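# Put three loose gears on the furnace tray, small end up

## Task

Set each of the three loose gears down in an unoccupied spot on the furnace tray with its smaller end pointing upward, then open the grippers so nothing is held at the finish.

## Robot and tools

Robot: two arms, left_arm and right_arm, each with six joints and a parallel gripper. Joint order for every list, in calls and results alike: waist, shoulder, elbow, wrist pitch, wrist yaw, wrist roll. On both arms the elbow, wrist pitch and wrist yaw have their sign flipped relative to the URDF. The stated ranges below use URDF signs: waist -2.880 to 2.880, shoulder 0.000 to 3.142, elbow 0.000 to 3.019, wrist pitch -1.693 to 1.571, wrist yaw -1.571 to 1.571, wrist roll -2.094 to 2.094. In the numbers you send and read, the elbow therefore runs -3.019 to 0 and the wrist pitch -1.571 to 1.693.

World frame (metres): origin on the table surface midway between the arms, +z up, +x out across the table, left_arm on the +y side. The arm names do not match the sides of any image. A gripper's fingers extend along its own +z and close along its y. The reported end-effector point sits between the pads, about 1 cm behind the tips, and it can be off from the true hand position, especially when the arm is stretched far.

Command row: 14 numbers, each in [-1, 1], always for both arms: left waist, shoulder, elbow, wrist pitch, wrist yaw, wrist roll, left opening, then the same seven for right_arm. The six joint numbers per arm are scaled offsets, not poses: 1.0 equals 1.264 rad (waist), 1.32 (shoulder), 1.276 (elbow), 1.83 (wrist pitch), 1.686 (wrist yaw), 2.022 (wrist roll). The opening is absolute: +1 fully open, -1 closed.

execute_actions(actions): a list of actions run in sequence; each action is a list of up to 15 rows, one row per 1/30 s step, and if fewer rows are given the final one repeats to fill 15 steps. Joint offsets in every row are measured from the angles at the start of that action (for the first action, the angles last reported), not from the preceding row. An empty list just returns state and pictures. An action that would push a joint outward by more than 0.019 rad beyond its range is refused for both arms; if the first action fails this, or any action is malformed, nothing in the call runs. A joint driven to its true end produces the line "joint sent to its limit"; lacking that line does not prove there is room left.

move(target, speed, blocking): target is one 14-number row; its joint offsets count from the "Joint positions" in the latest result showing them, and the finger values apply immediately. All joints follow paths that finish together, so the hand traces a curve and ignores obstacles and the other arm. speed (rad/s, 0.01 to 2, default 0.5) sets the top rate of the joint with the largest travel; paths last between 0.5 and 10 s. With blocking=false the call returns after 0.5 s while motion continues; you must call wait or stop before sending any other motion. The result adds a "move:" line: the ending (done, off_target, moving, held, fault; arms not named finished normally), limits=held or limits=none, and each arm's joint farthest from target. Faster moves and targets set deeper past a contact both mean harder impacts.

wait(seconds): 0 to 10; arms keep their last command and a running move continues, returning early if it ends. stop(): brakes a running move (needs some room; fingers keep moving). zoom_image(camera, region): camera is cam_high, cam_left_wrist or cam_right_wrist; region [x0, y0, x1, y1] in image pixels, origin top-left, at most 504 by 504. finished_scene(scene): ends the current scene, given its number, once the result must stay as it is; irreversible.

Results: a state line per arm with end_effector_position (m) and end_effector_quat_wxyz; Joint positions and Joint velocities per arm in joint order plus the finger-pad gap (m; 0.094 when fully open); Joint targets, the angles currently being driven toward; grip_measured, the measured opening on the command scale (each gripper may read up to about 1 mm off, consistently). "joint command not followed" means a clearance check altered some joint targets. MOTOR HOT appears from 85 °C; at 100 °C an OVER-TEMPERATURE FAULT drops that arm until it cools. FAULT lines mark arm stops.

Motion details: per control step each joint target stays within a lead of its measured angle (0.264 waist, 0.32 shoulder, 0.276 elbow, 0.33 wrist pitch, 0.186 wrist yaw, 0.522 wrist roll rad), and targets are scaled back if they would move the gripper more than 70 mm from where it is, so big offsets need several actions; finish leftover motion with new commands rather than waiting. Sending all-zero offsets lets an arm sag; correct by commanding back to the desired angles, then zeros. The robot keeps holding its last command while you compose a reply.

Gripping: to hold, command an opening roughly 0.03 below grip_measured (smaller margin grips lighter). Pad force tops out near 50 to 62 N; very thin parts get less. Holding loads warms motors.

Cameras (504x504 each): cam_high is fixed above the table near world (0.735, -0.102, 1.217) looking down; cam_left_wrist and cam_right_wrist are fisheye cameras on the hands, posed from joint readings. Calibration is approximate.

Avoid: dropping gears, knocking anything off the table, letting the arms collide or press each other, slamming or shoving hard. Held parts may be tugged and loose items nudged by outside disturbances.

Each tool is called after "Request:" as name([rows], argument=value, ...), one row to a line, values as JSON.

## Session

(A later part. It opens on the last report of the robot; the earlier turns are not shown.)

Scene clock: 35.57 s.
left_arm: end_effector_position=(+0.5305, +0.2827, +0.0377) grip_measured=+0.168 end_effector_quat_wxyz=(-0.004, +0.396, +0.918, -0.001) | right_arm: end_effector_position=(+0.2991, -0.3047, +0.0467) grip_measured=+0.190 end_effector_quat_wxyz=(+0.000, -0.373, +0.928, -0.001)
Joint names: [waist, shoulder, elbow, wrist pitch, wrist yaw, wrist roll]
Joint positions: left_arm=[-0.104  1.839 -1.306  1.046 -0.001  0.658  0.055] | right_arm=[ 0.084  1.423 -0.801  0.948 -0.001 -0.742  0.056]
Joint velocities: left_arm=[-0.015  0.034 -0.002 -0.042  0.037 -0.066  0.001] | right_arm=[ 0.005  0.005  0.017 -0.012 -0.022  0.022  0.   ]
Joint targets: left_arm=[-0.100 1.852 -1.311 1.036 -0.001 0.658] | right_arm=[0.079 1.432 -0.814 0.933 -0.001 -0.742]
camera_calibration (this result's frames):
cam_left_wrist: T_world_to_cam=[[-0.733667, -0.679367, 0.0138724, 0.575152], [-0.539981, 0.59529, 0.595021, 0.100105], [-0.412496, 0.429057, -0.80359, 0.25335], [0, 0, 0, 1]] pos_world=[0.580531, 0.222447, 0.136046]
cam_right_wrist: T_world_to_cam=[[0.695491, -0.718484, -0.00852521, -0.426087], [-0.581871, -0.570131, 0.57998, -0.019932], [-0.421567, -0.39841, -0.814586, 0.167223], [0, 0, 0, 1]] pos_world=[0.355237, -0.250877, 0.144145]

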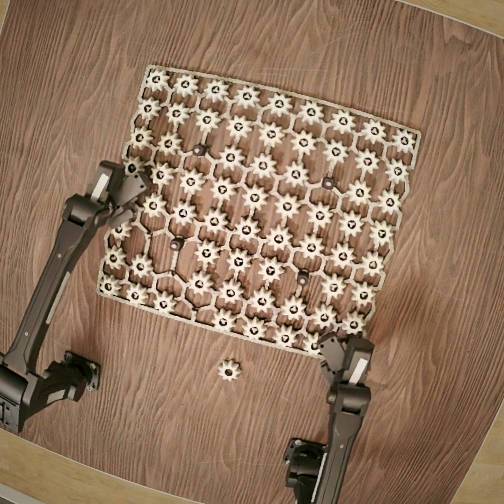

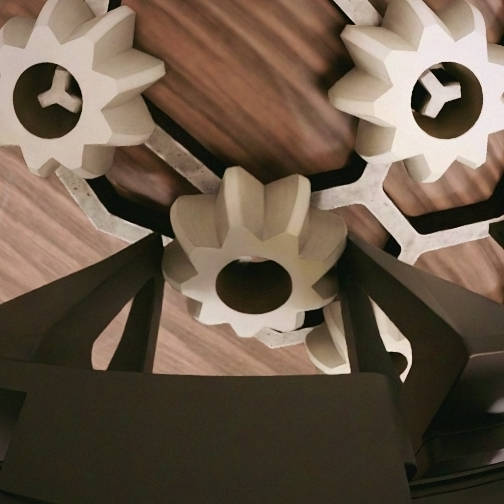

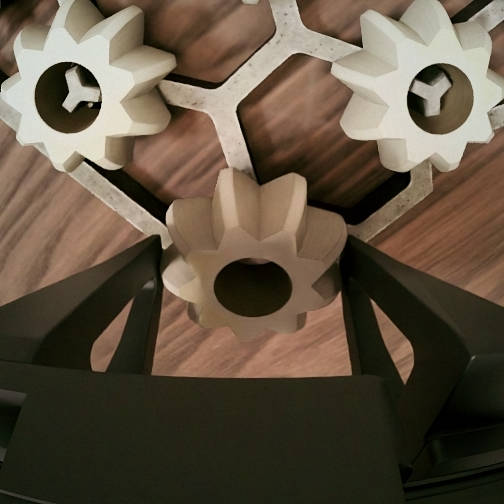

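Request:
execute_actions([
  [[0.002,0.008,-0.004,-0.007,0,0,0.11,-0.003,0.008,-0.010,-0.009,0,0,0.12],[0.002,0.008,-0.004,-0.009,0,0,0.11,-0.003,0.009,-0.009,-0.010,0,0,0.12],[0.002,0.009,-0.004,-0.011,0,0,0.11,-0.003,0.011,-0.008,-0.012,0,0,0.12],[0.002,0.010,-0.004,-0.012,0,0,0.11,-0.003,0.012,-0.007,-0.013,0,0,0.12],[0.002,0.012,-0.003,-0.013,0,0,0.11,-0.003,0.013,-0.006,-0.015,0,0,0.12],[0.002,0.014,-0.002,-0.014,0,0,0.11,-0.003,0.015,-0.005,-0.016,0,0,0.12],[0.002,0.016,-0.001,-0.0155,0,0,0.11,-0.003,0.016,-0.004,-0.018,0,0,0.12],[0.002,0.018,0.001,-0.017,0,0,0.11,-0.003,0.017,-0.003,-0.019,0,0,0.12],[0.002,0.020,0.002,-0.0185,0,0,0.11,-0.003,0.019,-0.002,-0.021,0,0,0.12],[0.002,0.022,0.004,-0.020,0,0,0.11,-0.003,0.020,-0.001,-0.022,0,0,0.12],[0.002,0.023,0.005,-0.0215,0,0,0.11,-0.003,0.021,0.000,-0.024,0,0,0.12],[0.002,0.024,0.006,-0.023,0,0,0.11,-0.003,0.023,0.001,-0.025,0,0,0.12],[0.002,0.025,0.007,-0.0245,0,0,0.11,-0.003,0.024,0.002,-0.027,0,0,0.12],[0.002,0.026,0.008,-0.026,0,0,0.11,-0.003,0.025,0.003,-0.028,0,0,0.12],[0.002,0.026,0.008,-0.026,0,0,0.11,-0.003,0.025,0.003,-0.0285,0,0,0.12]],
])

Scene clock: 37.50 s.
left_arm: end_effector_position=(+0.5315, +0.2826, +0.0276) grip_measured=+0.167 end_effector_quat_wxyz=(-0.002, +0.396, +0.918, -0.001) | right_arm: end_effector_position=(+0.2983, -0.3047, +0.0342) grip_measured=+0.190 end_effector_quat_wxyz=(-0.002, -0.373, +0.928, +0.000)
Joint names: [waist, shoulder, elbow, wrist pitch, wrist yaw, wrist roll]
Joint positions: left_arm=[-0.104  1.853 -1.296  1.018 -0.     0.658  0.055] | right_arm=[ 0.084  1.447 -0.786  0.913 -0.001 -0.742  0.056]
Joint velocities: left_arm=[ 0.005 -0.005  0.012  0.007  0.051 -0.022  0.   ] | right_arm=[-0.015  0.054  0.037 -0.071  0.022  0.051 -0.   ]
Joint targets: left_arm=[-0.102 1.874 -1.296 0.999 -0.001 0.658] | right_arm=[0.081 1.456 -0.797 0.896 -0.001 -0.742]
camera_calibration (this result's frames):
cam_left_wrist: T_world_to_cam=[[-0.733462, -0.679642, 0.0109771, 0.576027], [-0.542703, 0.59525, 0.592579, 0.108292], [-0.409276, 0.428677, -0.805437, 0.244086], [0, 0, 0, 1]] pos_world=[0.581163, 0.222397, 0.126102]
cam_right_wrist: T_world_to_cam=[[0.695449, -0.718485, -0.011375, -0.425556], [-0.579433, -0.570076, 0.58247, -0.0139919], [-0.424981, -0.398487, -0.812773, 0.157712], [0, 0, 0, 1]] pos_world=[0.354869, -0.250886, 0.131493]

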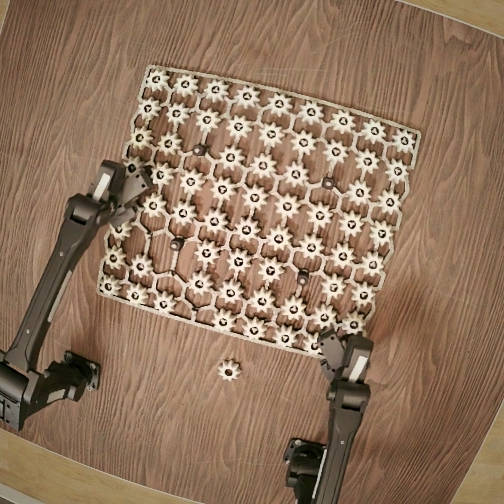

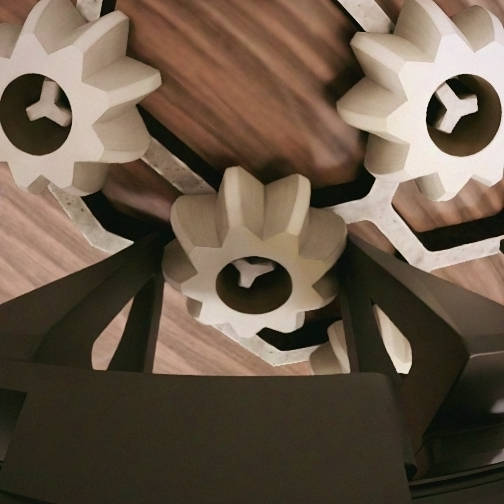

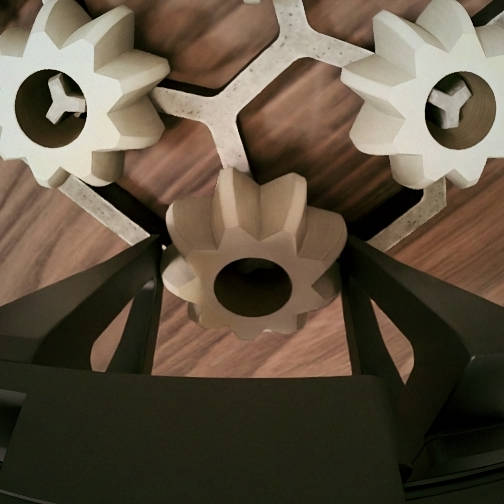

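Request:
execute_actions([
  [[0.002,0.017,0.001,-0.011,0,0,0.11,-0.002,0.008,-0.008,-0.010,0,0,0.12],[0.002,0.018,0.001,-0.012,0,0,0.11,-0.002,0.009,-0.007,-0.011,0,0,0.12],[0.002,0.018,0.001,-0.012,0,0,0.11,-0.002,0.010,-0.007,-0.012,0,0,0.12],[0.002,0.018,0.001,-0.012,0,0,0.11,-0.002,0.011,-0.006,-0.014,0,0,0.12],[0.002,0.016,0.001,-0.010,0,0,0.13,-0.002,0.012,-0.005,-0.015,0,0,0.12],[0.002,0.014,0.001,-0.008,0,0,0.15,-0.002,0.013,-0.004,-0.016,0,0,0.12],[0.002,0.012,0.001,-0.007,0,0,0.17,-0.002,0.014,-0.004,-0.017,0,0,0.12],[0.002,0.010,0.001,-0.006,0,0,0.19,-0.002,0.015,-0.003,-0.019,0,0,0.12],[0.002,0.008,0.001,-0.006,0,0,0.21,-0.002,0.016,-0.002,-0.020,0,0,0.12],[0.002,0.006,0.001,-0.006,0,0,0.24,-0.002,0.017,-0.001,-0.021,0,0,0.12],[0.002,0.006,0.001,-0.006,0,0,0.27,-0.002,0.018,-0.001,-0.022,0,0,0.12],[0.002,0.006,0.001,-0.006,0,0,0.30,-0.002,0.019,0.000,-0.023,0,0,0.12],[0.002,0.006,0.001,-0.006,0,0,0.33,-0.002,0.020,0.001,-0.024,0,0,0.12],[0.002,0.006,0.001,-0.006,0,0,0.36,-0.002,0.021,0.001,-0.025,0,0,0.12],[0.002,0.006,0.001,-0.006,0,0,0.38,-0.002,0.021,0.001,-0.0257,0,0,0.12]],
])

Scene clock: 38.90 s.
left_arm: end_effector_position=(+0.5316, +0.2826, +0.0276) grip_measured=+0.367 end_effector_quat_wxyz=(-0.002, +0.396, +0.918, -0.001) | right_arm: end_effector_position=(+0.2982, -0.3047, +0.0260) grip_measured=+0.190 end_effector_quat_wxyz=(-0.002, -0.373, +0.928, -0.000)
Joint names: [waist, shoulder, elbow, wrist pitch, wrist yaw, wrist roll]
Joint positions: left_arm=[-0.104  1.853 -1.296  1.018 -0.     0.658  0.064] | right_arm=[ 0.084  1.463 -0.775  0.886 -0.001 -0.742  0.056]
Joint velocities: left_arm=[ 0.015 -0.005  0.007 -0.027 -0.007  0.037  0.022] | right_arm=[ 0.005 -0.024  0.022  0.007  0.022 -0.022 -0.   ]
Joint targets: left_arm=[-0.102 1.861 -1.295 1.007 -0.000 0.658] | right_arm=[0.082 1.475 -0.785 0.866 -0.001 -0.742]
camera_calibration (this result's frames):
cam_left_wrist: T_world_to_cam=[[-0.733466, -0.679641, 0.0107413, 0.576093], [-0.542926, 0.595286, 0.592339, 0.108466], [-0.408972, 0.428629, -0.805617, 0.243987], [0, 0, 0, 1]] pos_world=[0.581218, 0.222388, 0.126123]
cam_right_wrist: T_world_to_cam=[[0.695453, -0.718485, -0.0111159, -0.425535], [-0.579655, -0.570081, 0.582244, -0.00923603], [-0.424671, -0.39848, -0.812938, 0.150862], [0, 0, 0, 1]] pos_world=[0.354653, -0.250891, 0.123289]

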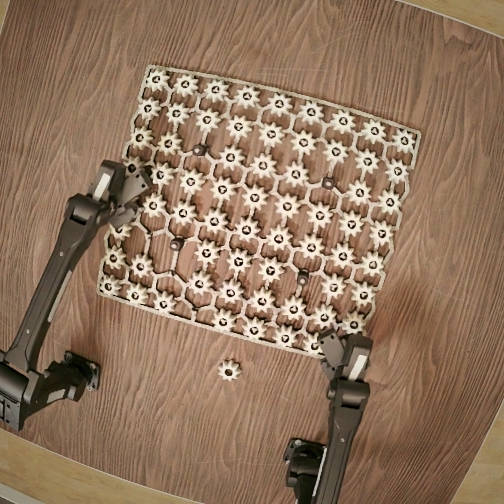

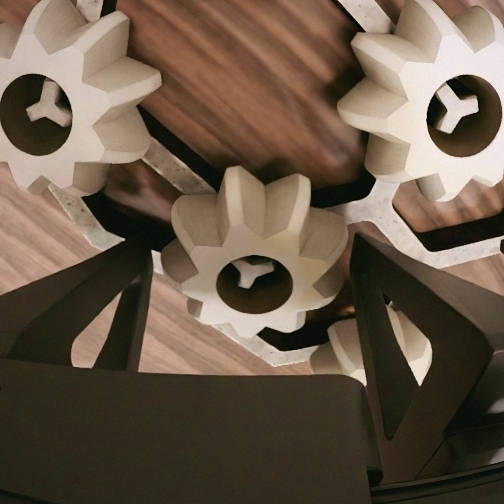

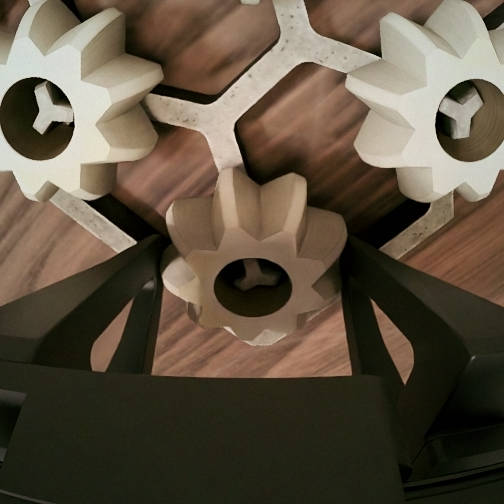

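Request:
execute_actions([
  [[0,-0.012,-0.018,0.000,0,0,0.38,-0.002,0.010,-0.006,-0.011,0,0,0.12],[0,-0.020,-0.030,0.000,0,0,0.38,-0.002,0.011,-0.005,-0.013,0,0,0.12],[0,-0.027,-0.038,0.003,0,0,0.38,-0.002,0.012,-0.005,-0.014,0,0,0.12],[0,-0.033,-0.044,0.008,0,0,0.38,-0.002,0.012,-0.005,-0.014,0,0,0.12],[0,-0.039,-0.049,0.014,0,0,0.38,-0.002,0.010,-0.005,-0.012,0,0,0.14],[0,-0.045,-0.053,0.020,0,0,0.38,-0.002,0.008,-0.005,-0.010,0,0,0.16],[0,-0.051,-0.057,0.026,0,0,0.38,-0.002,0.006,-0.005,-0.009,0,0,0.18],[0,-0.057,-0.061,0.032,0,0,0.38,-0.002,0.005,-0.005,-0.008,0,0,0.20],[0,-0.063,-0.065,0.038,0,0,0.38,-0.002,0.005,-0.005,-0.008,0,0,0.22],[0,-0.069,-0.069,0.044,0,0,0.38,-0.002,0.005,-0.005,-0.008,0,0,0.25],[0,-0.075,-0.073,0.050,0,0,0.38,-0.002,0.005,-0.005,-0.008,0,0,0.28],[0,-0.080,-0.077,0.056,0,0,0.38,-0.002,0.005,-0.005,-0.008,0,0,0.31],[0,-0.084,-0.080,0.061,0,0,0.38,-0.002,0.005,-0.005,-0.008,0,0,0.34],[0,-0.087,-0.083,0.065,0,0,0.38,-0.002,0.005,-0.005,-0.008,0,0,0.36],[0,-0.090,-0.085,0.067,0,0,0.38,-0.002,0.005,-0.005,-0.008,0,0,0.38]],
])

Scene clock: 40.20 s.
left_arm: end_effector_position=(+0.5347, +0.2821, +0.0821) grip_measured=+0.378 end_effector_quat_wxyz=(+0.012, +0.396, +0.918, +0.003) | right_arm: end_effector_position=(+0.2985, -0.3047, +0.0260) grip_measured=+0.369 end_effector_quat_wxyz=(-0.001, -0.373, +0.928, -0.000)
Joint names: [waist, shoulder, elbow, wrist pitch, wrist yaw, wrist roll]
Joint positions: left_arm=[-0.104  1.777 -1.347  1.117 -0.     0.658  0.065] | right_arm=[ 0.084  1.463 -0.775  0.884 -0.001 -0.742  0.064]
Joint velocities: left_arm=[-0.005 -0.298 -0.168  0.193  0.066  0.007  0.   ] | right_arm=[ 0.015  0.005  0.002 -0.007 -0.022 -0.007  0.019]
Joint targets: left_arm=[-0.104 1.734 -1.405 1.140 -0.000 0.658] | right_arm=[0.082 1.470 -0.782 0.871 -0.001 -0.742]
camera_calibration (this result's frames):
cam_left_wrist: T_world_to_cam=[[-0.733527, -0.679632, -0.00623462, 0.578879], [-0.558759, 0.597796, 0.57483, 0.087338], [-0.386945, 0.425137, -0.818249, 0.279656], [0, 0, 0, 1]] pos_world=[0.581636, 0.222322, 0.182233]
cam_right_wrist: T_world_to_cam=[[0.695469, -0.718485, -0.0100797, -0.425822], [-0.580542, -0.570101, 0.581339, -0.00873074], [-0.42343, -0.398452, -0.813599, 0.150679], [0, 0, 0, 1]] pos_world=[0.35488, -0.250886, 0.123376]

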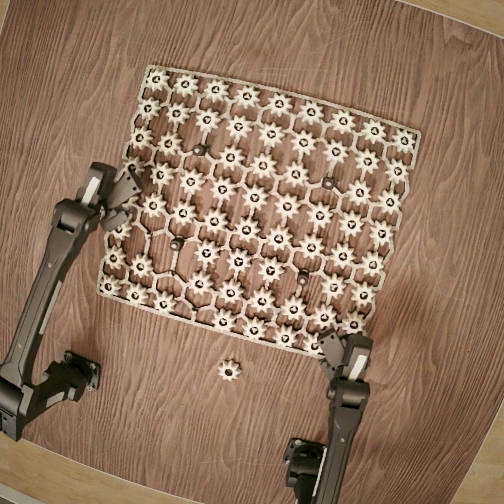

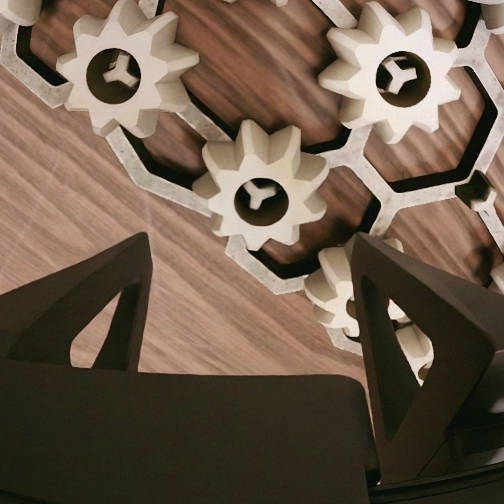

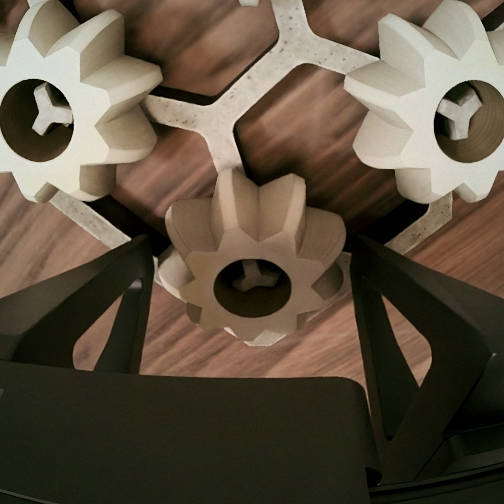

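Request:
execute_actions([
  [[-0.005,-0.033,-0.035,0.012,0,-0.005,0.38,0,-0.008,-0.015,-0.004,0,0,0.38],[-0.012,-0.034,-0.033,0.012,0,-0.012,0.38,0,-0.015,-0.026,-0.002,0,0,0.38],[-0.022,-0.036,-0.031,0.013,0,-0.020,0.38,0,-0.021,-0.033,0.002,0,0,0.38],[-0.034,-0.038,-0.030,0.014,0,-0.030,0.38,0,-0.028,-0.040,0.010,0,0,0.38],[-0.048,-0.040,-0.029,0.015,0,-0.041,0.38,0,-0.036,-0.047,0.021,0,0,0.38],[-0.063,-0.042,-0.028,0.016,0,-0.052,0.38,0,-0.044,-0.054,0.032,0,0,0.38],[-0.078,-0.044,-0.027,0.017,0,-0.063,0.38,0,-0.052,-0.061,0.043,0,0,0.38],[-0.093,-0.046,-0.026,0.018,0,-0.074,0.38,0,-0.060,-0.068,0.054,0,0,0.38],[-0.108,-0.048,-0.025,0.019,0,-0.085,0.38,0,-0.068,-0.075,0.065,0,0,0.38],[-0.123,-0.050,-0.024,0.020,0,-0.096,0.38,0,-0.076,-0.082,0.076,0,0,0.38],[-0.138,-0.052,-0.023,0.021,0,-0.107,0.38,0,-0.084,-0.089,0.087,0,0,0.38],[-0.153,-0.054,-0.022,0.022,0,-0.118,0.38,0,-0.092,-0.096,0.098,0,0,0.38],[-0.168,-0.056,-0.021,0.023,0,-0.129,0.38,0,-0.100,-0.103,0.109,0,0,0.38],[-0.183,-0.058,-0.020,0.024,0,-0.140,0.38,0,-0.108,-0.110,0.120,0,0,0.38],[-0.198,-0.060,-0.020,0.024,0,-0.150,0.38,0,-0.115,-0.116,0.130,0,0,0.38]],
])

Scene clock: 44.20 s.
left_arm: end_effector_position=(+0.5081, +0.1785, +0.1059) grip_measured=+0.378 end_effector_quat_wxyz=(+0.023, +0.398, +0.917, +0.001) | right_arm: end_effector_position=(+0.3015, -0.3046, +0.0912) grip_measured=+0.379 end_effector_quat_wxyz=(+0.006, -0.373, +0.928, -0.003)
Joint names: [waist, shoulder, elbow, wrist pitch, wrist yaw, wrist roll]
Joint positions: left_arm=[-0.31   1.742 -1.366  1.147  0.     0.455  0.065] | right_arm=[ 0.084  1.35  -0.865  1.073 -0.001 -0.742  0.065]
Joint velocities: left_arm=[-0.728 -0.054  0.022  0.027  0.037 -0.608 -0.   ] | right_arm=[-0.005 -0.366 -0.291  0.564  0.007 -0.007 -0.   ]
Joint targets: left_arm=[-0.354 1.699 -1.373 1.161 -0.000 0.355] | right_arm=[0.084 1.311 -0.923 1.123 -0.001 -0.742]
camera_calibration (this result's frames):
cam_left_wrist: T_world_to_cam=[[-0.735989, -0.676874, -0.0127401, 0.490527], [-0.567859, 0.606988, 0.55597, 0.125678], [-0.368589, 0.416422, -0.831105, 0.326448], [0, 0, 0, 1]] pos_world=[0.552715, 0.1198, 0.207688]
cam_right_wrist: T_world_to_cam=[[0.695544, -0.718483, 0.0000248415, -0.428127], [-0.589123, -0.570294, 0.57245, -0.0415269], [-0.411281, -0.398179, -0.81994, 0.202004], [0, 0, 0, 1]] pos_world=[0.356397, -0.250851, 0.189414]

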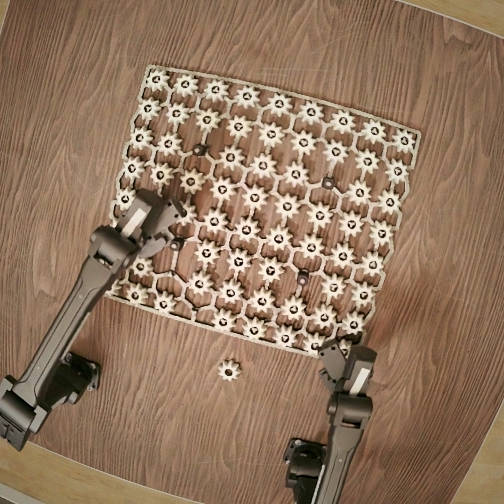

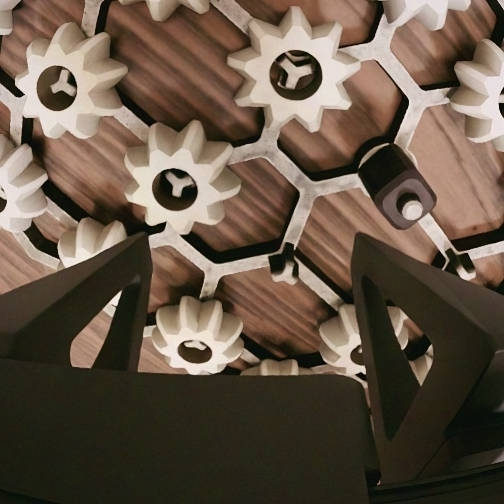

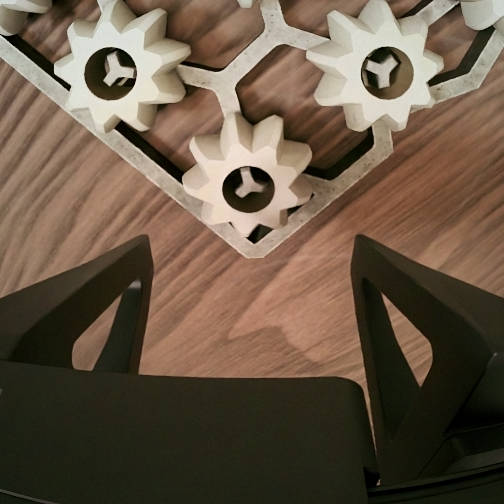

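Request:
move(target=[-0.696,-0.152,0.186,-0.016,0,-0.436,0.7,-0.46,-0.10,-0.02,0.04,0,0,0.7], speed=0.9)

Scene clock: 46.90 s.
left_arm: end_effector_position=(+0.1565, -0.0495, +0.1003) grip_measured=+0.698 end_effector_quat_wxyz=(-0.001, +0.409, +0.912, +0.000) | right_arm: end_effector_position=(+0.2434, -0.4938, +0.1339) grip_measured=+0.699 end_effector_quat_wxyz=(+0.033, -0.090, +0.995, -0.026)
Joint names: [waist, shoulder, elbow, wrist pitch, wrist yaw, wrist roll]
Joint positions: left_arm=[-1.202  1.57  -1.129  1.131 -0.001 -0.412  0.08 ] | right_arm=[-0.5    1.237 -0.885  1.135 -0.001 -0.742  0.08 ]
Joint velocities: left_arm=[-0.005  0.005  0.007  0.012 -0.007 -0.051 -0.   ] | right_arm=[ 0.005 -0.024  0.017 -0.002  0.022 -0.051 -0.   ]
Joint targets: left_arm=[-1.190 1.542 -1.128 1.118 0.000 -0.427] | right_arm=[-0.497 1.218 -0.891 1.146 -0.001 -0.742]
move: off_target (left_arm); limits=none; left_arm: farthest joint: the shoulder, 0.029 radians from its target (0.187 radians at the start); right_arm: farthest joint: the shoulder, 0.019 radians from its target (0.097 radians at the start)
camera_calibration (this result's frames):
cam_left_wrist: T_world_to_cam=[[-0.75238, -0.658673, 0.00856252, 0.0787647], [-0.52729, 0.609995, 0.591498, 0.0577862], [-0.394827, 0.440517, -0.806261, 0.289912], [0, 0, 0, 1]] pos_world=[0.204196, -0.11108, 0.198889]
cam_right_wrist: T_world_to_cam=[[0.182665, -0.982019, 0.0476599, -0.535366], [-0.838659, -0.130333, 0.528833, 0.0757692], [-0.513113, -0.13657, -0.847387, 0.29541], [0, 0, 0, 1]] pos_world=[0.312916, -0.47552, 0.235773]

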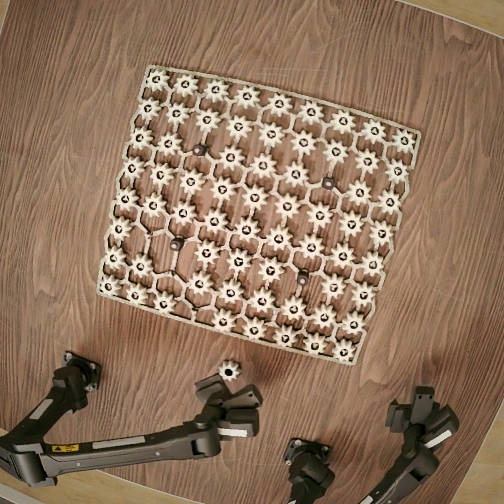

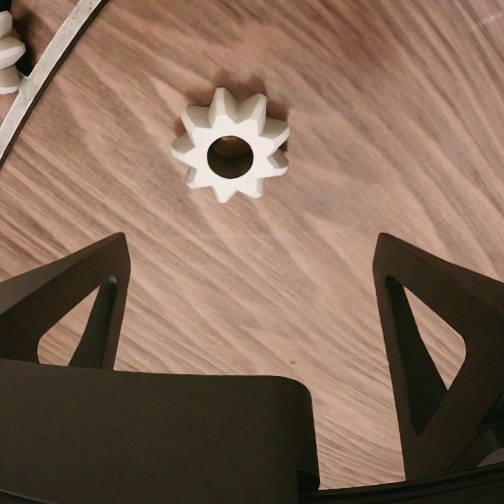

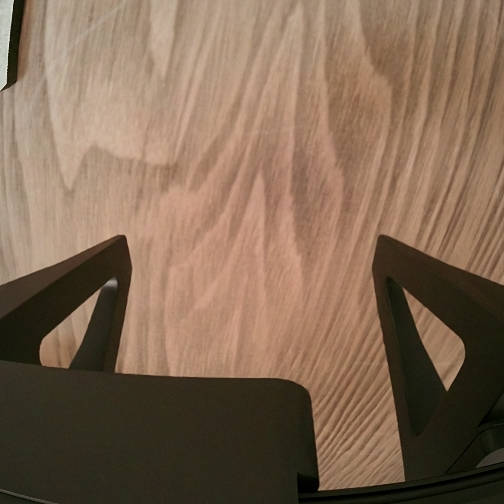

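Request:
zoom_image(camera="cam_left_wrist", region=[150,70,310,220])

Region (150, 70, 310, 220) of cam_left_wrist's 504x504 image, scaled by 3.150, with more detail than that image has; it fills the top 472 rows of this view, and the rest is white.

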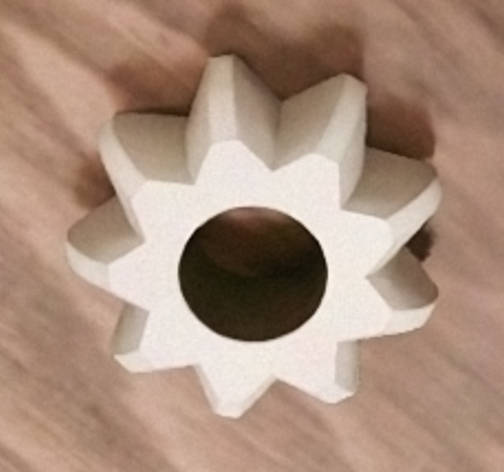

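Request:
move(target=[0.027,0.069,0.066,-0.104,0,0.016,0.7,0,0,0,0,0,0,0.7], speed=0.35)

Scene clock: 50.23 s.
left_arm: end_effector_position=(+0.1666, -0.0471, +0.0397) grip_measured=+0.698 end_effector_quat_wxyz=(+0.004, +0.407, +0.914, -0.005) | right_arm: end_effector_position=(+0.2421, -0.4930, +0.1323) grip_measured=+0.699 end_effector_quat_wxyz=(+0.031, -0.090, +0.995, -0.025)
Joint names: [waist, shoulder, elbow, wrist pitch, wrist yaw, wrist roll]
Joint positions: left_arm=[-1.178  1.647 -1.042  0.954 -0.001 -0.394  0.08 ] | right_arm=[-0.5    1.237 -0.881  1.135 -0.001 -0.742  0.08 ]
Joint velocities: left_arm=[-0.015 -0.005 -0.002  0.027  0.022  0.022 -0.   ] | right_arm=[-0.015 -0.015 -0.002 -0.007  0.007  0.022 -0.   ]
Joint targets: left_arm=[-1.168 1.661 -1.045 0.941 -0.001 -0.380] | right_arm=[-0.500 1.237 -0.885 1.135 -0.001 -0.742]
move: done; limits=none; left_arm: farthest joint: the shoulder, 0.014 radians from its target (0.091 radians at the start); right_arm: farthest joint: the elbow, 0.004 radians from its target (0.000 radians at the start)
camera_calibration (this result's frames):
cam_left_wrist: T_world_to_cam=[[-0.748648, -0.662828, 0.0136131, 0.0874032], [-0.533367, 0.614367, 0.58144, 0.0990623], [-0.393758, 0.428033, -0.813476, 0.243537], [0, 0, 0, 1]] pos_world=[0.214166, -0.107169, 0.139323]
cam_right_wrist: T_world_to_cam=[[0.182829, -0.982123, 0.0448164, -0.533931], [-0.836776, -0.131518, 0.531516, 0.0741988], [-0.51612, -0.134678, -0.845862, 0.294952], [0, 0, 0, 1]] pos_world=[0.311936, -0.474904, 0.233979]

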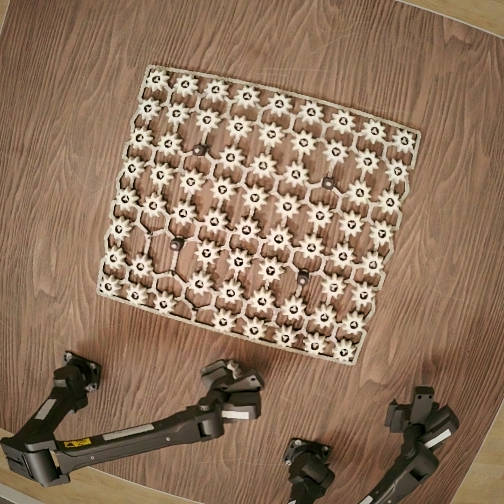

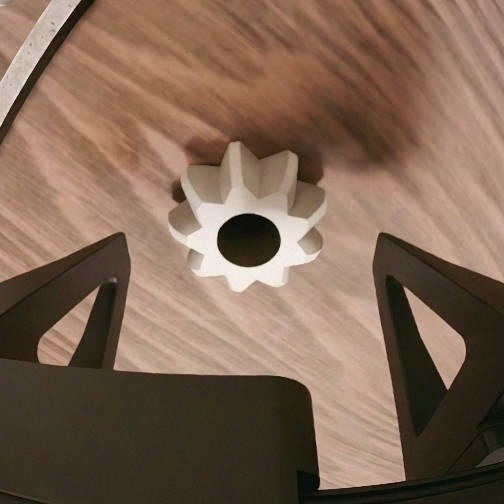

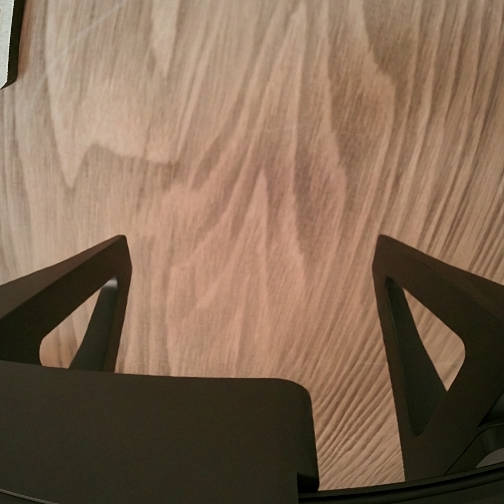

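Request:
execute_actions([
  [[0.004,0.012,-0.002,-0.008,0,0.004,0.7,0,-0.008,-0.008,0,0,0,0.7],[0.004,0.015,-0.001,-0.010,0,0.004,0.7,0,-0.008,-0.008,0,0,0,0.7],[0.004,0.018,0.001,-0.013,0,0.004,0.7,0,-0.008,-0.008,0,0,0,0.7],[0.004,0.021,0.003,-0.015,0,0.004,0.7,0,-0.008,-0.008,0,0,0,0.7],[0.004,0.024,0.004,-0.018,0,0.004,0.7,0,-0.008,-0.008,0,0,0,0.7],[0.004,0.027,0.006,-0.020,0,0.004,0.7,0,-0.008,-0.008,0,0,0,0.7],[0.004,0.030,0.008,-0.023,0,0.004,0.7,0,-0.008,-0.008,0,0,0,0.7],[0.004,0.033,0.010,-0.026,0,0.004,0.7,0,-0.008,-0.008,0,0,0,0.7],[0.004,0.036,0.012,-0.029,0,0.004,0.7,0,-0.008,-0.008,0,0,0,0.7],[0.004,0.039,0.014,-0.032,0,0.004,0.7,0,-0.008,-0.008,0,0,0,0.7],[0.004,0.041,0.015,-0.034,0,0.004,0.7,0,-0.008,-0.008,0,0,0,0.7],[0.004,0.043,0.016,-0.036,0,0.004,0.7,0,-0.008,-0.008,0,0,0,0.7],[0.004,0.044,0.017,-0.038,0,0.004,0.7,0,-0.008,-0.008,0,0,0,0.7],[0.004,0.045,0.018,-0.039,0,0.004,0.7,0,-0.008,-0.008,0,0,0,0.7],[0.004,0.045,0.018,-0.039,0,0.004,0.7,0,-0.008,-0.008,0,0,0,0.7]],
])

Scene clock: 51.90 s.
left_arm: end_effector_position=(+0.1666, -0.0471, +0.0186) grip_measured=+0.698 end_effector_quat_wxyz=(+0.003, +0.407, +0.914, -0.004) | right_arm: end_effector_position=(+0.2421, -0.4930, +0.1323) grip_measured=+0.699 end_effector_quat_wxyz=(+0.031, -0.090, +0.995, -0.025)
Joint names: [waist, shoulder, elbow, wrist pitch, wrist yaw, wrist roll]
Joint positions: left_arm=[-1.178  1.683 -1.022  0.899 -0.001 -0.394  0.08 ] | right_arm=[-0.5    1.237 -0.881  1.135 -0.001 -0.742  0.08 ]
Joint velocities: left_arm=[-0.005  0.093  0.056 -0.061  0.007  0.007  0.   ] | right_arm=[-0.005 -0.015  0.007  0.002  0.037 -0.037 -0.   ]
Joint targets: left_arm=[-1.173 1.707 -1.019 0.882 -0.001 -0.386] | right_arm=[-0.500 1.226 -0.891 1.135 -0.001 -0.742]
camera_calibration (this result's frames):
cam_left_wrist: T_world_to_cam=[[-0.748893, -0.662566, 0.0128929, 0.0877366], [-0.532766, 0.613523, 0.582881, 0.1112], [-0.394107, 0.429646, -0.812455, 0.226523], [0, 0, 0, 1]] pos_world=[0.214223, -0.107418, 0.118092]
cam_right_wrist: T_world_to_cam=[[0.182829, -0.982123, 0.0448164, -0.533931], [-0.836776, -0.131518, 0.531516, 0.0741988], [-0.51612, -0.134678, -0.845862, 0.294952], [0, 0, 0, 1]] pos_world=[0.311936, -0.474904, 0.233979]

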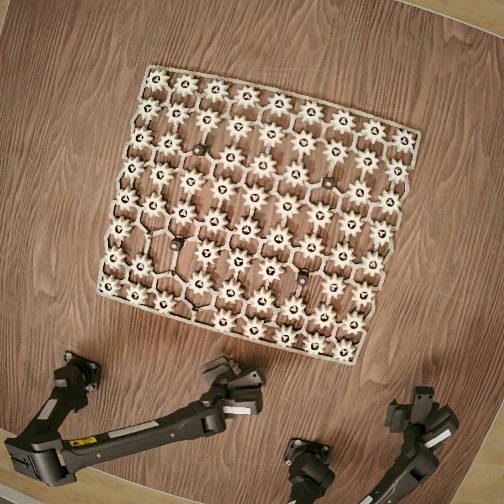

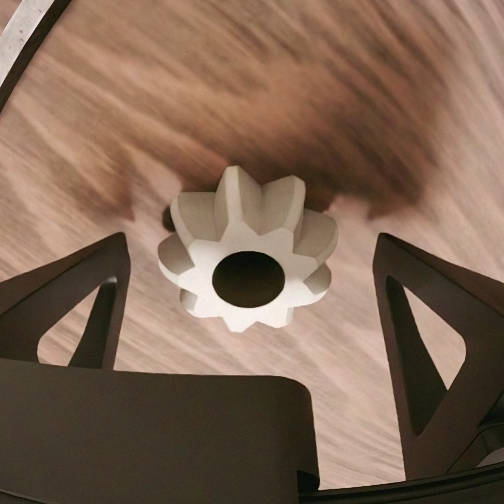

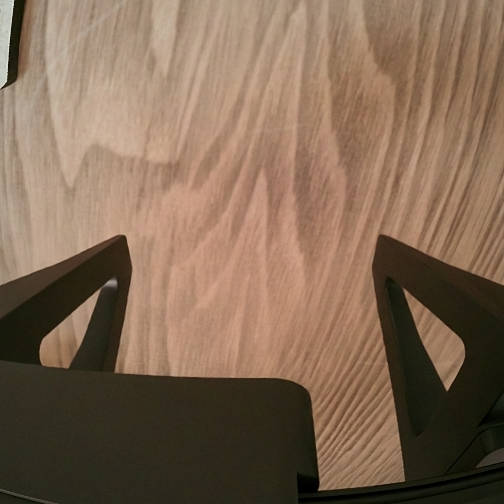

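Request:
execute_actions(actions=[])

Scene clock: 52.23 s.
left_arm: end_effector_position=(+0.1661, -0.0458, +0.0152) grip_measured=+0.698 end_effector_quat_wxyz=(+0.001, +0.407, +0.914, -0.002) | right_arm: end_effector_position=(+0.2421, -0.4930, +0.1323) grip_measured=+0.699 end_effector_quat_wxyz=(+0.031, -0.090, +0.995, -0.025)
Joint names: [waist, shoulder, elbow, wrist pitch, wrist yaw, wrist roll]
Joint positions: left_arm=[-1.178  1.689 -1.018  0.895 -0.001 -0.394  0.08 ] | right_arm=[-0.5    1.237 -0.881  1.135 -0.001 -0.742  0.08 ]
Joint velocities: left_arm=[-0.005  0.005 -0.007  0.022  0.066 -0.007 -0.001] | right_arm=[0.005 0.005 0.022 0.017 0.007 0.037 0.   ]
Joint targets: left_arm=[-1.173 1.707 -1.019 0.882 -0.001 -0.386] | right_arm=[-0.500 1.226 -0.891 1.135 -0.001 -0.742]
camera_calibration (this result's frames):
cam_left_wrist: T_world_to_cam=[[-0.748872, -0.662626, 0.0108872, 0.0883179], [-0.531726, 0.610577, 0.586909, 0.111776], [-0.395549, 0.433731, -0.809579, 0.223416], [0, 0, 0, 1]] pos_world=[0.213945, -0.106628, 0.114309]
cam_right_wrist: T_world_to_cam=[[0.182829, -0.982123, 0.0448164, -0.533931], [-0.836776, -0.131518, 0.531516, 0.0741988], [-0.51612, -0.134678, -0.845862, 0.294952], [0, 0, 0, 1]] pos_world=[0.311936, -0.474904, 0.233979]

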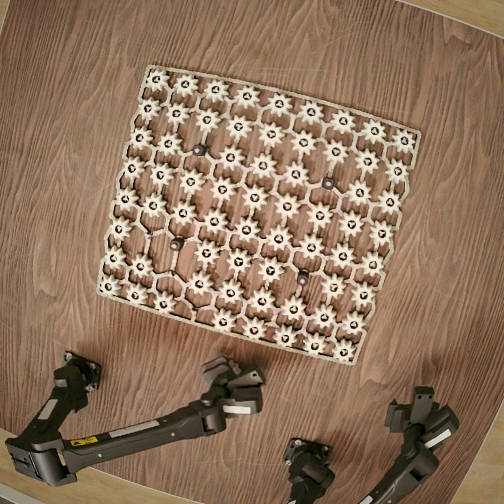

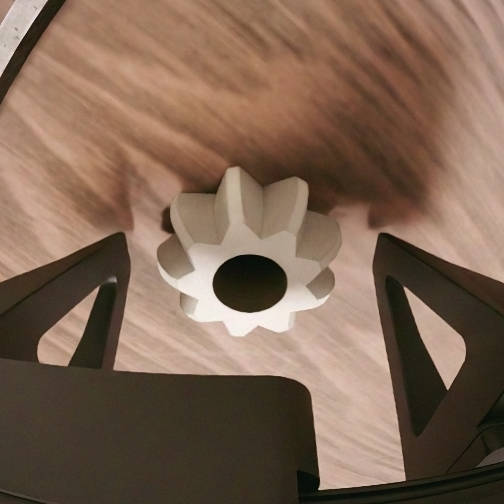

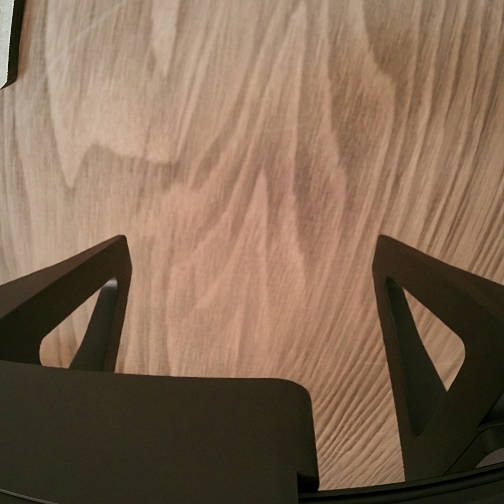

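Request:
execute_actions([
  [[0.004,0.015,0,-0.007,0,0,0.66,0,-0.008,-0.008,0,0,0,0.7],[0.004,0.016,0,-0.007,0,0,0.62,0,-0.008,-0.008,0,0,0,0.7],[0.004,0.017,0,-0.007,0,0,0.58,0,-0.008,-0.008,0,0,0,0.7],[0.004,0.018,0,-0.007,0,0,0.54,0,-0.008,-0.008,0,0,0,0.7],[0.004,0.019,0,-0.007,0,0,0.50,0,-0.008,-0.008,0,0,0,0.7],[0.004,0.019,0,-0.007,0,0,0.47,0,-0.008,-0.008,0,0,0,0.7],[0.004,0.019,0,-0.007,0,0,0.44,0,-0.008,-0.008,0,0,0,0.7],[0.004,0.019,0,-0.007,0,0,0.41,0,-0.008,-0.008,0,0,0,0.7],[0.003,0.017,0,-0.006,0,0,0.38,0,-0.008,-0.008,0,0,0,0.7],[0.002,0.014,0,-0.005,0,0,0.36,0,-0.008,-0.008,0,0,0,0.7],[0.001,0.011,0,-0.004,0,0,0.34,0,-0.008,-0.008,0,0,0,0.7],[0,0.008,0,-0.003,0,0,0.32,0,-0.008,-0.008,0,0,0,0.7],[0,0.006,0,-0.002,0,0,0.30,0,-0.008,-0.008,0,0,0,0.7],[0,0.004,0,0,0,0,0.28,0,-0.008,-0.008,0,0,0,0.7],[0,0.004,0,0,0,0,0.26,0,-0.008,-0.008,0,0,0,0.7]],
  [[0,0,0,0,0,0,0.245,0,0,0,0,0,0,0.7],[0,0,0,0,0,0,0.23,0,0,0,0,0,0,0.7],[0,0,0,0,0,0,0.22,0,0,0,0,0,0,0.7],[0,0,0,0,0,0,0.21,0,0,0,0,0,0,0.7],[0,0,0,0,0,0,0.20,0,0,0,0,0,0,0.7],[0,0,0,0,0,0,0.19,0,0,0,0,0,0,0.7],[0,0,0,0,0,0,0.18,0,0,0,0,0,0,0.7],[0,0,0,0,0,0,0.17,0,0,0,0,0,0,0.7],[0,0,0,0,0,0,0.16,0,0,0,0,0,0,0.7],[0,0,0,0,0,0,0.15,0,0,0,0,0,0,0.7],[0,0,0,0,0,0,0.14,0,0,0,0,0,0,0.7],[0,0,0,0,0,0,0.13,0,0,0,0,0,0,0.7],[0,0,0,0,0,0,0.12,0,0,0,0,0,0,0.7],[0,0,0,0,0,0,0.11,0,0,0,0,0,0,0.7],[0,0,0,0,0,0,0.11,0,0,0,0,0,0,0.7]],
])

Scene clock: 54.57 s.
left_arm: end_effector_position=(+0.1666, -0.0457, +0.0152) grip_measured=+0.171 end_effector_quat_wxyz=(+0.002, +0.407, +0.914, -0.001) | right_arm: end_effector_position=(+0.2407, -0.4922, +0.1307) grip_measured=+0.699 end_effector_quat_wxyz=(+0.030, -0.090, +0.995, -0.023)
Joint names: [waist, shoulder, elbow, wrist pitch, wrist yaw, wrist roll]
Joint positions: left_arm=[-1.178  1.689 -1.018  0.895  0.002 -0.394  0.055] | right_arm=[-0.5    1.237 -0.876  1.135 -0.001 -0.742  0.08 ]
Joint velocities: left_arm=[-0.015 -0.005 -0.007 -0.002  0.066 -0.037 -0.   ] | right_arm=[-0.005 -0.015  0.002 -0.002 -0.066 -0.007 -0.001]
Joint targets: left_arm=[-1.178 1.689 -1.018 0.895 0.000 -0.394] | right_arm=[-0.500 1.237 -0.881 1.135 -0.001 -0.742]
camera_calibration (this result's frames):
cam_left_wrist: T_world_to_cam=[[-0.748889, -0.662646, 0.008059, 0.0888492], [-0.533422, 0.609974, 0.585997, 0.112201], [-0.393224, 0.434548, -0.810273, 0.223196], [0, 0, 0, 1]] pos_world=[0.214155, -0.106554, 0.114384]
cam_right_wrist: T_world_to_cam=[[0.182983, -0.98222, 0.0419722, -0.532495], [-0.834883, -0.132708, 0.534189, 0.0726322], [-0.519121, -0.13279, -0.844322, 0.294485], [0, 0, 0, 1]] pos_world=[0.310951, -0.474284, 0.232191]

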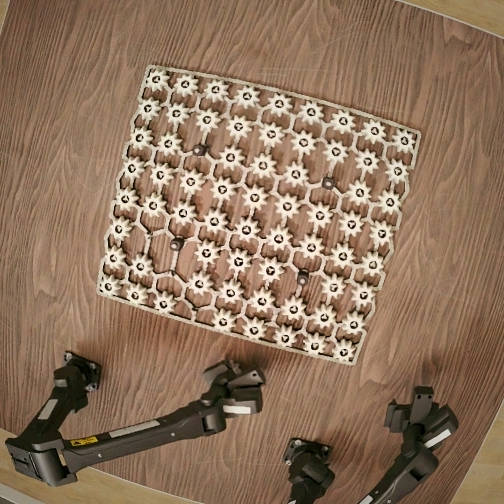

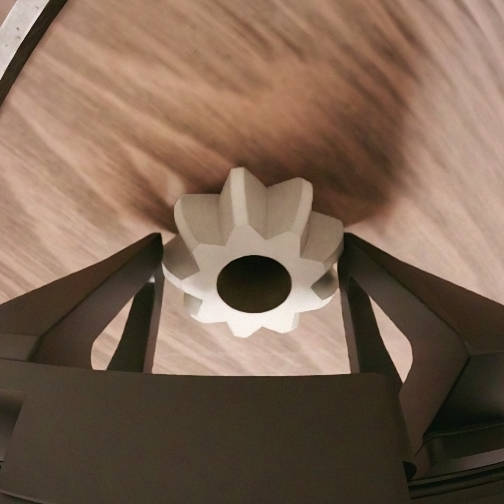

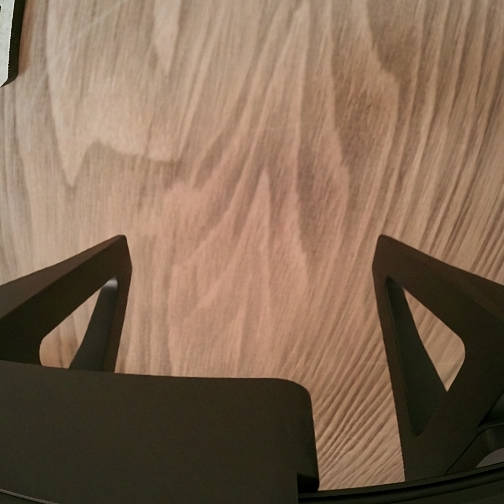

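Request:
execute_actions([
  [[0,-0.010,-0.018,0.000,0,0,0.11,0,-0.010,-0.012,0,0,0,0.7],[0,-0.018,-0.030,0.002,0,0,0.11,0,-0.010,-0.012,0,0,0,0.7],[0,-0.024,-0.038,0.006,0,0,0.11,0,-0.010,-0.012,0,0,0,0.7],[0,-0.030,-0.044,0.012,0,0,0.11,0,-0.010,-0.012,0,0,0,0.7],[0,-0.035,-0.048,0.018,0,0,0.11,0,-0.010,-0.012,0,0,0,0.7],[0,-0.040,-0.052,0.024,0,0,0.11,0,-0.010,-0.012,0,0,0,0.7],[0,-0.045,-0.056,0.030,0,0,0.11,0,-0.010,-0.012,0,0,0,0.7],[0,-0.050,-0.060,0.036,0,0,0.11,0,-0.010,-0.012,0,0,0,0.7],[0,-0.055,-0.064,0.042,0,0,0.11,0,-0.010,-0.012,0,0,0,0.7],[0,-0.060,-0.068,0.048,0,0,0.11,0,-0.010,-0.012,0,0,0,0.7],[0,-0.065,-0.072,0.054,0,0,0.11,0,-0.010,-0.012,0,0,0,0.7],[0,-0.070,-0.075,0.060,0,0,0.11,0,-0.010,-0.012,0,0,0,0.7],[0,-0.074,-0.078,0.066,0,0,0.11,0,-0.010,-0.012,0,0,0,0.7],[0,-0.077,-0.080,0.071,0,0,0.11,0,-0.010,-0.012,0,0,0,0.7],[0,-0.080,-0.082,0.075,0,0,0.11,0,-0.010,-0.012,0,0,0,0.7]],
])

Scene clock: 56.60 s.
left_arm: end_effector_position=(+0.1647, -0.0403, +0.0453) grip_measured=+0.171 end_effector_quat_wxyz=(-0.007, +0.407, +0.913, +0.009) | right_arm: end_effector_position=(+0.2407, -0.4922, +0.1307) grip_measured=+0.699 end_effector_quat_wxyz=(+0.030, -0.090, +0.995, -0.023)
Joint names: [waist, shoulder, elbow, wrist pitch, wrist yaw, wrist roll]
Joint positions: left_arm=[-1.178  1.643 -1.054  1.005  0.002 -0.394  0.055] | right_arm=[-0.5    1.237 -0.876  1.135 -0.001 -0.742  0.08 ]
Joint velocities: left_arm=[-0.005 -0.249 -0.139  0.252 -0.051 -0.007 -0.001] | right_arm=[-0.005 -0.015  0.007  0.007  0.037  0.022  0.002]
Joint targets: left_arm=[-1.178 1.584 -1.123 1.033 0.002 -0.394] | right_arm=[-0.500 1.224 -0.892 1.135 -0.001 -0.742]
camera_calibration (this result's frames):
cam_left_wrist: T_world_to_cam=[[-0.748864, -0.662719, -0.00254539, 0.0912108], [-0.527817, 0.594094, 0.60701, 0.0878098], [-0.400765, 0.455911, -0.79469, 0.245871], [0, 0, 0, 1]] pos_world=[0.213188, -0.103815, 0.142322]
cam_right_wrist: T_world_to_cam=[[0.182983, -0.98222, 0.0419722, -0.532495], [-0.834883, -0.132708, 0.534189, 0.0726322], [-0.519121, -0.13279, -0.844322, 0.294485], [0, 0, 0, 1]] pos_world=[0.310951, -0.474284, 0.232191]

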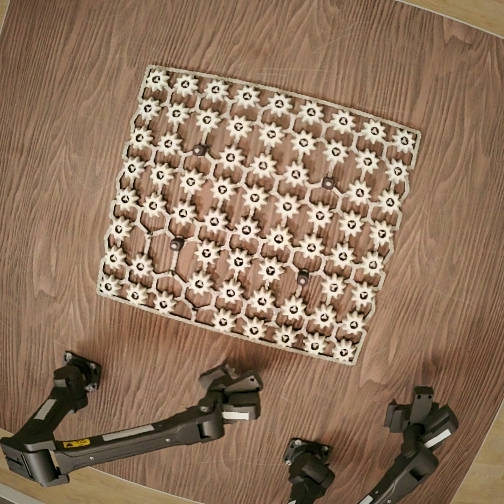

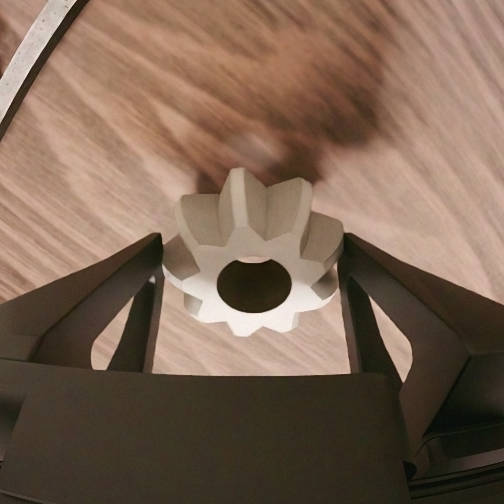

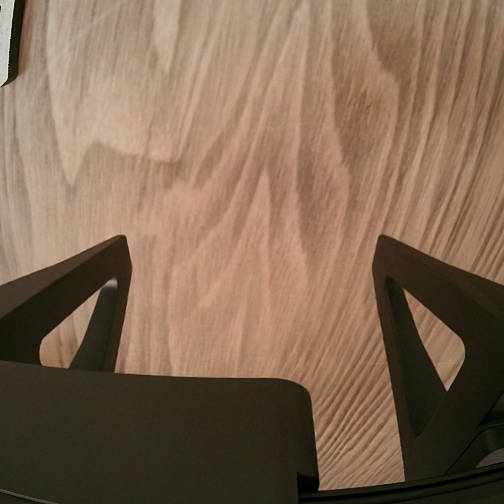

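Request:
move(target=[0.326,-0.111,0.025,0.0375,0,0.189,0.11,0,-0.012,-0.015,0,0,0,0.7], speed=0.5)

Scene clock: 58.73 s.
left_arm: end_effector_position=(+0.3000, +0.0699, +0.0764) grip_measured=+0.171 end_effector_quat_wxyz=(-0.004, +0.384, +0.923, +0.004) | right_arm: end_effector_position=(+0.2399, -0.4916, +0.1297) grip_measured=+0.699 end_effector_quat_wxyz=(+0.029, -0.090, +0.995, -0.022)
Joint names: [waist, shoulder, elbow, wrist pitch, wrist yaw, wrist roll]
Joint positions: left_arm=[-0.761  1.533 -1.015  1.064  0.003 -0.026  0.055] | right_arm=[-0.5    1.237 -0.874  1.135 -0.001 -0.742  0.08 ]
Joint velocities: left_arm=[ 0.005 -0.005 -0.002  0.022  0.022  0.022 -0.001] | right_arm=[-0.005 -0.005 -0.002  0.007 -0.007  0.007 -0.001]
Joint targets: left_arm=[-0.766 1.496 -1.022 1.074 0.002 -0.012] | right_arm=[-0.500 1.221 -0.895 1.135 -0.001 -0.742]
move: off_target (left_arm, right_arm); limits=none; left_arm: farthest joint: the shoulder, 0.036 radians from its target (0.117 radians at the start); right_arm: farthest joint: the elbow, 0.021 radians from its target (0.019 radians at the start)
camera_calibration (this result's frames):
cam_left_wrist: T_world_to_cam=[[-0.714534, -0.699581, 0.00521517, 0.257269], [-0.558006, 0.574398, 0.598913, 0.0858591], [-0.421984, 0.425034, -0.800797, 0.283592], [0, 0, 0, 1]] pos_world=[0.351409, 0.0101274, 0.174336]
cam_right_wrist: T_world_to_cam=[[0.183076, -0.982278, 0.0401618, -0.531581], [-0.833674, -0.133469, 0.535886, 0.0716373], [-0.521029, -0.13159, -0.843335, 0.294184], [0, 0, 0, 1]] pos_world=[0.31032, -0.473887, 0.231055]

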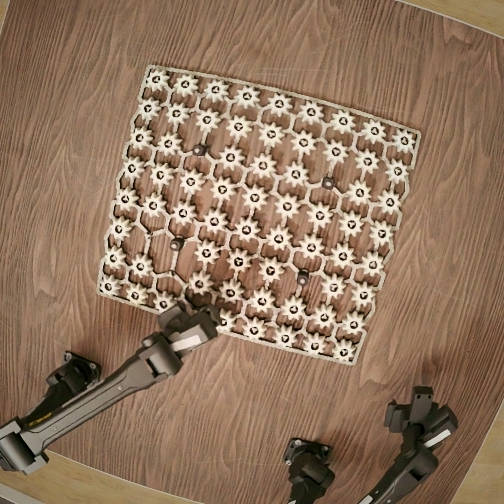

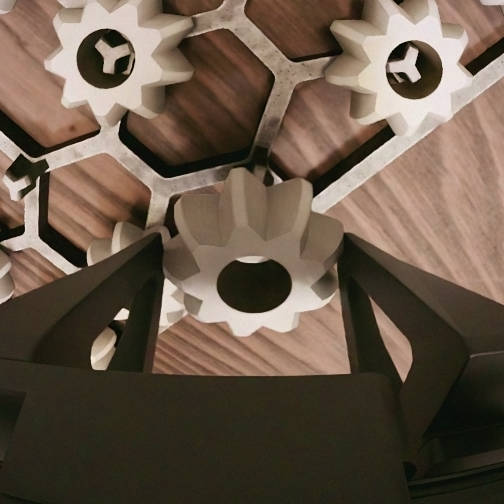

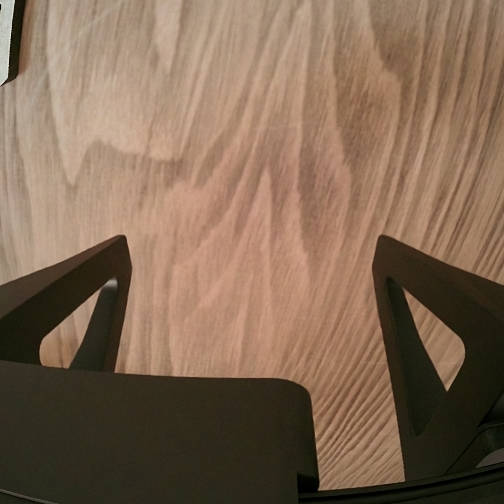

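Request:
zoom_image(camera="cam_left_wrist", region=[50,0,480,200])

Region (50, 0, 480, 200) of cam_left_wrist's 504x504 image, scaled by 1.172, with more detail than that image has; it fills the top 234 rows of this view, and the rest is white.

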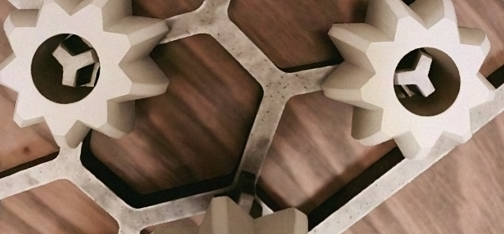

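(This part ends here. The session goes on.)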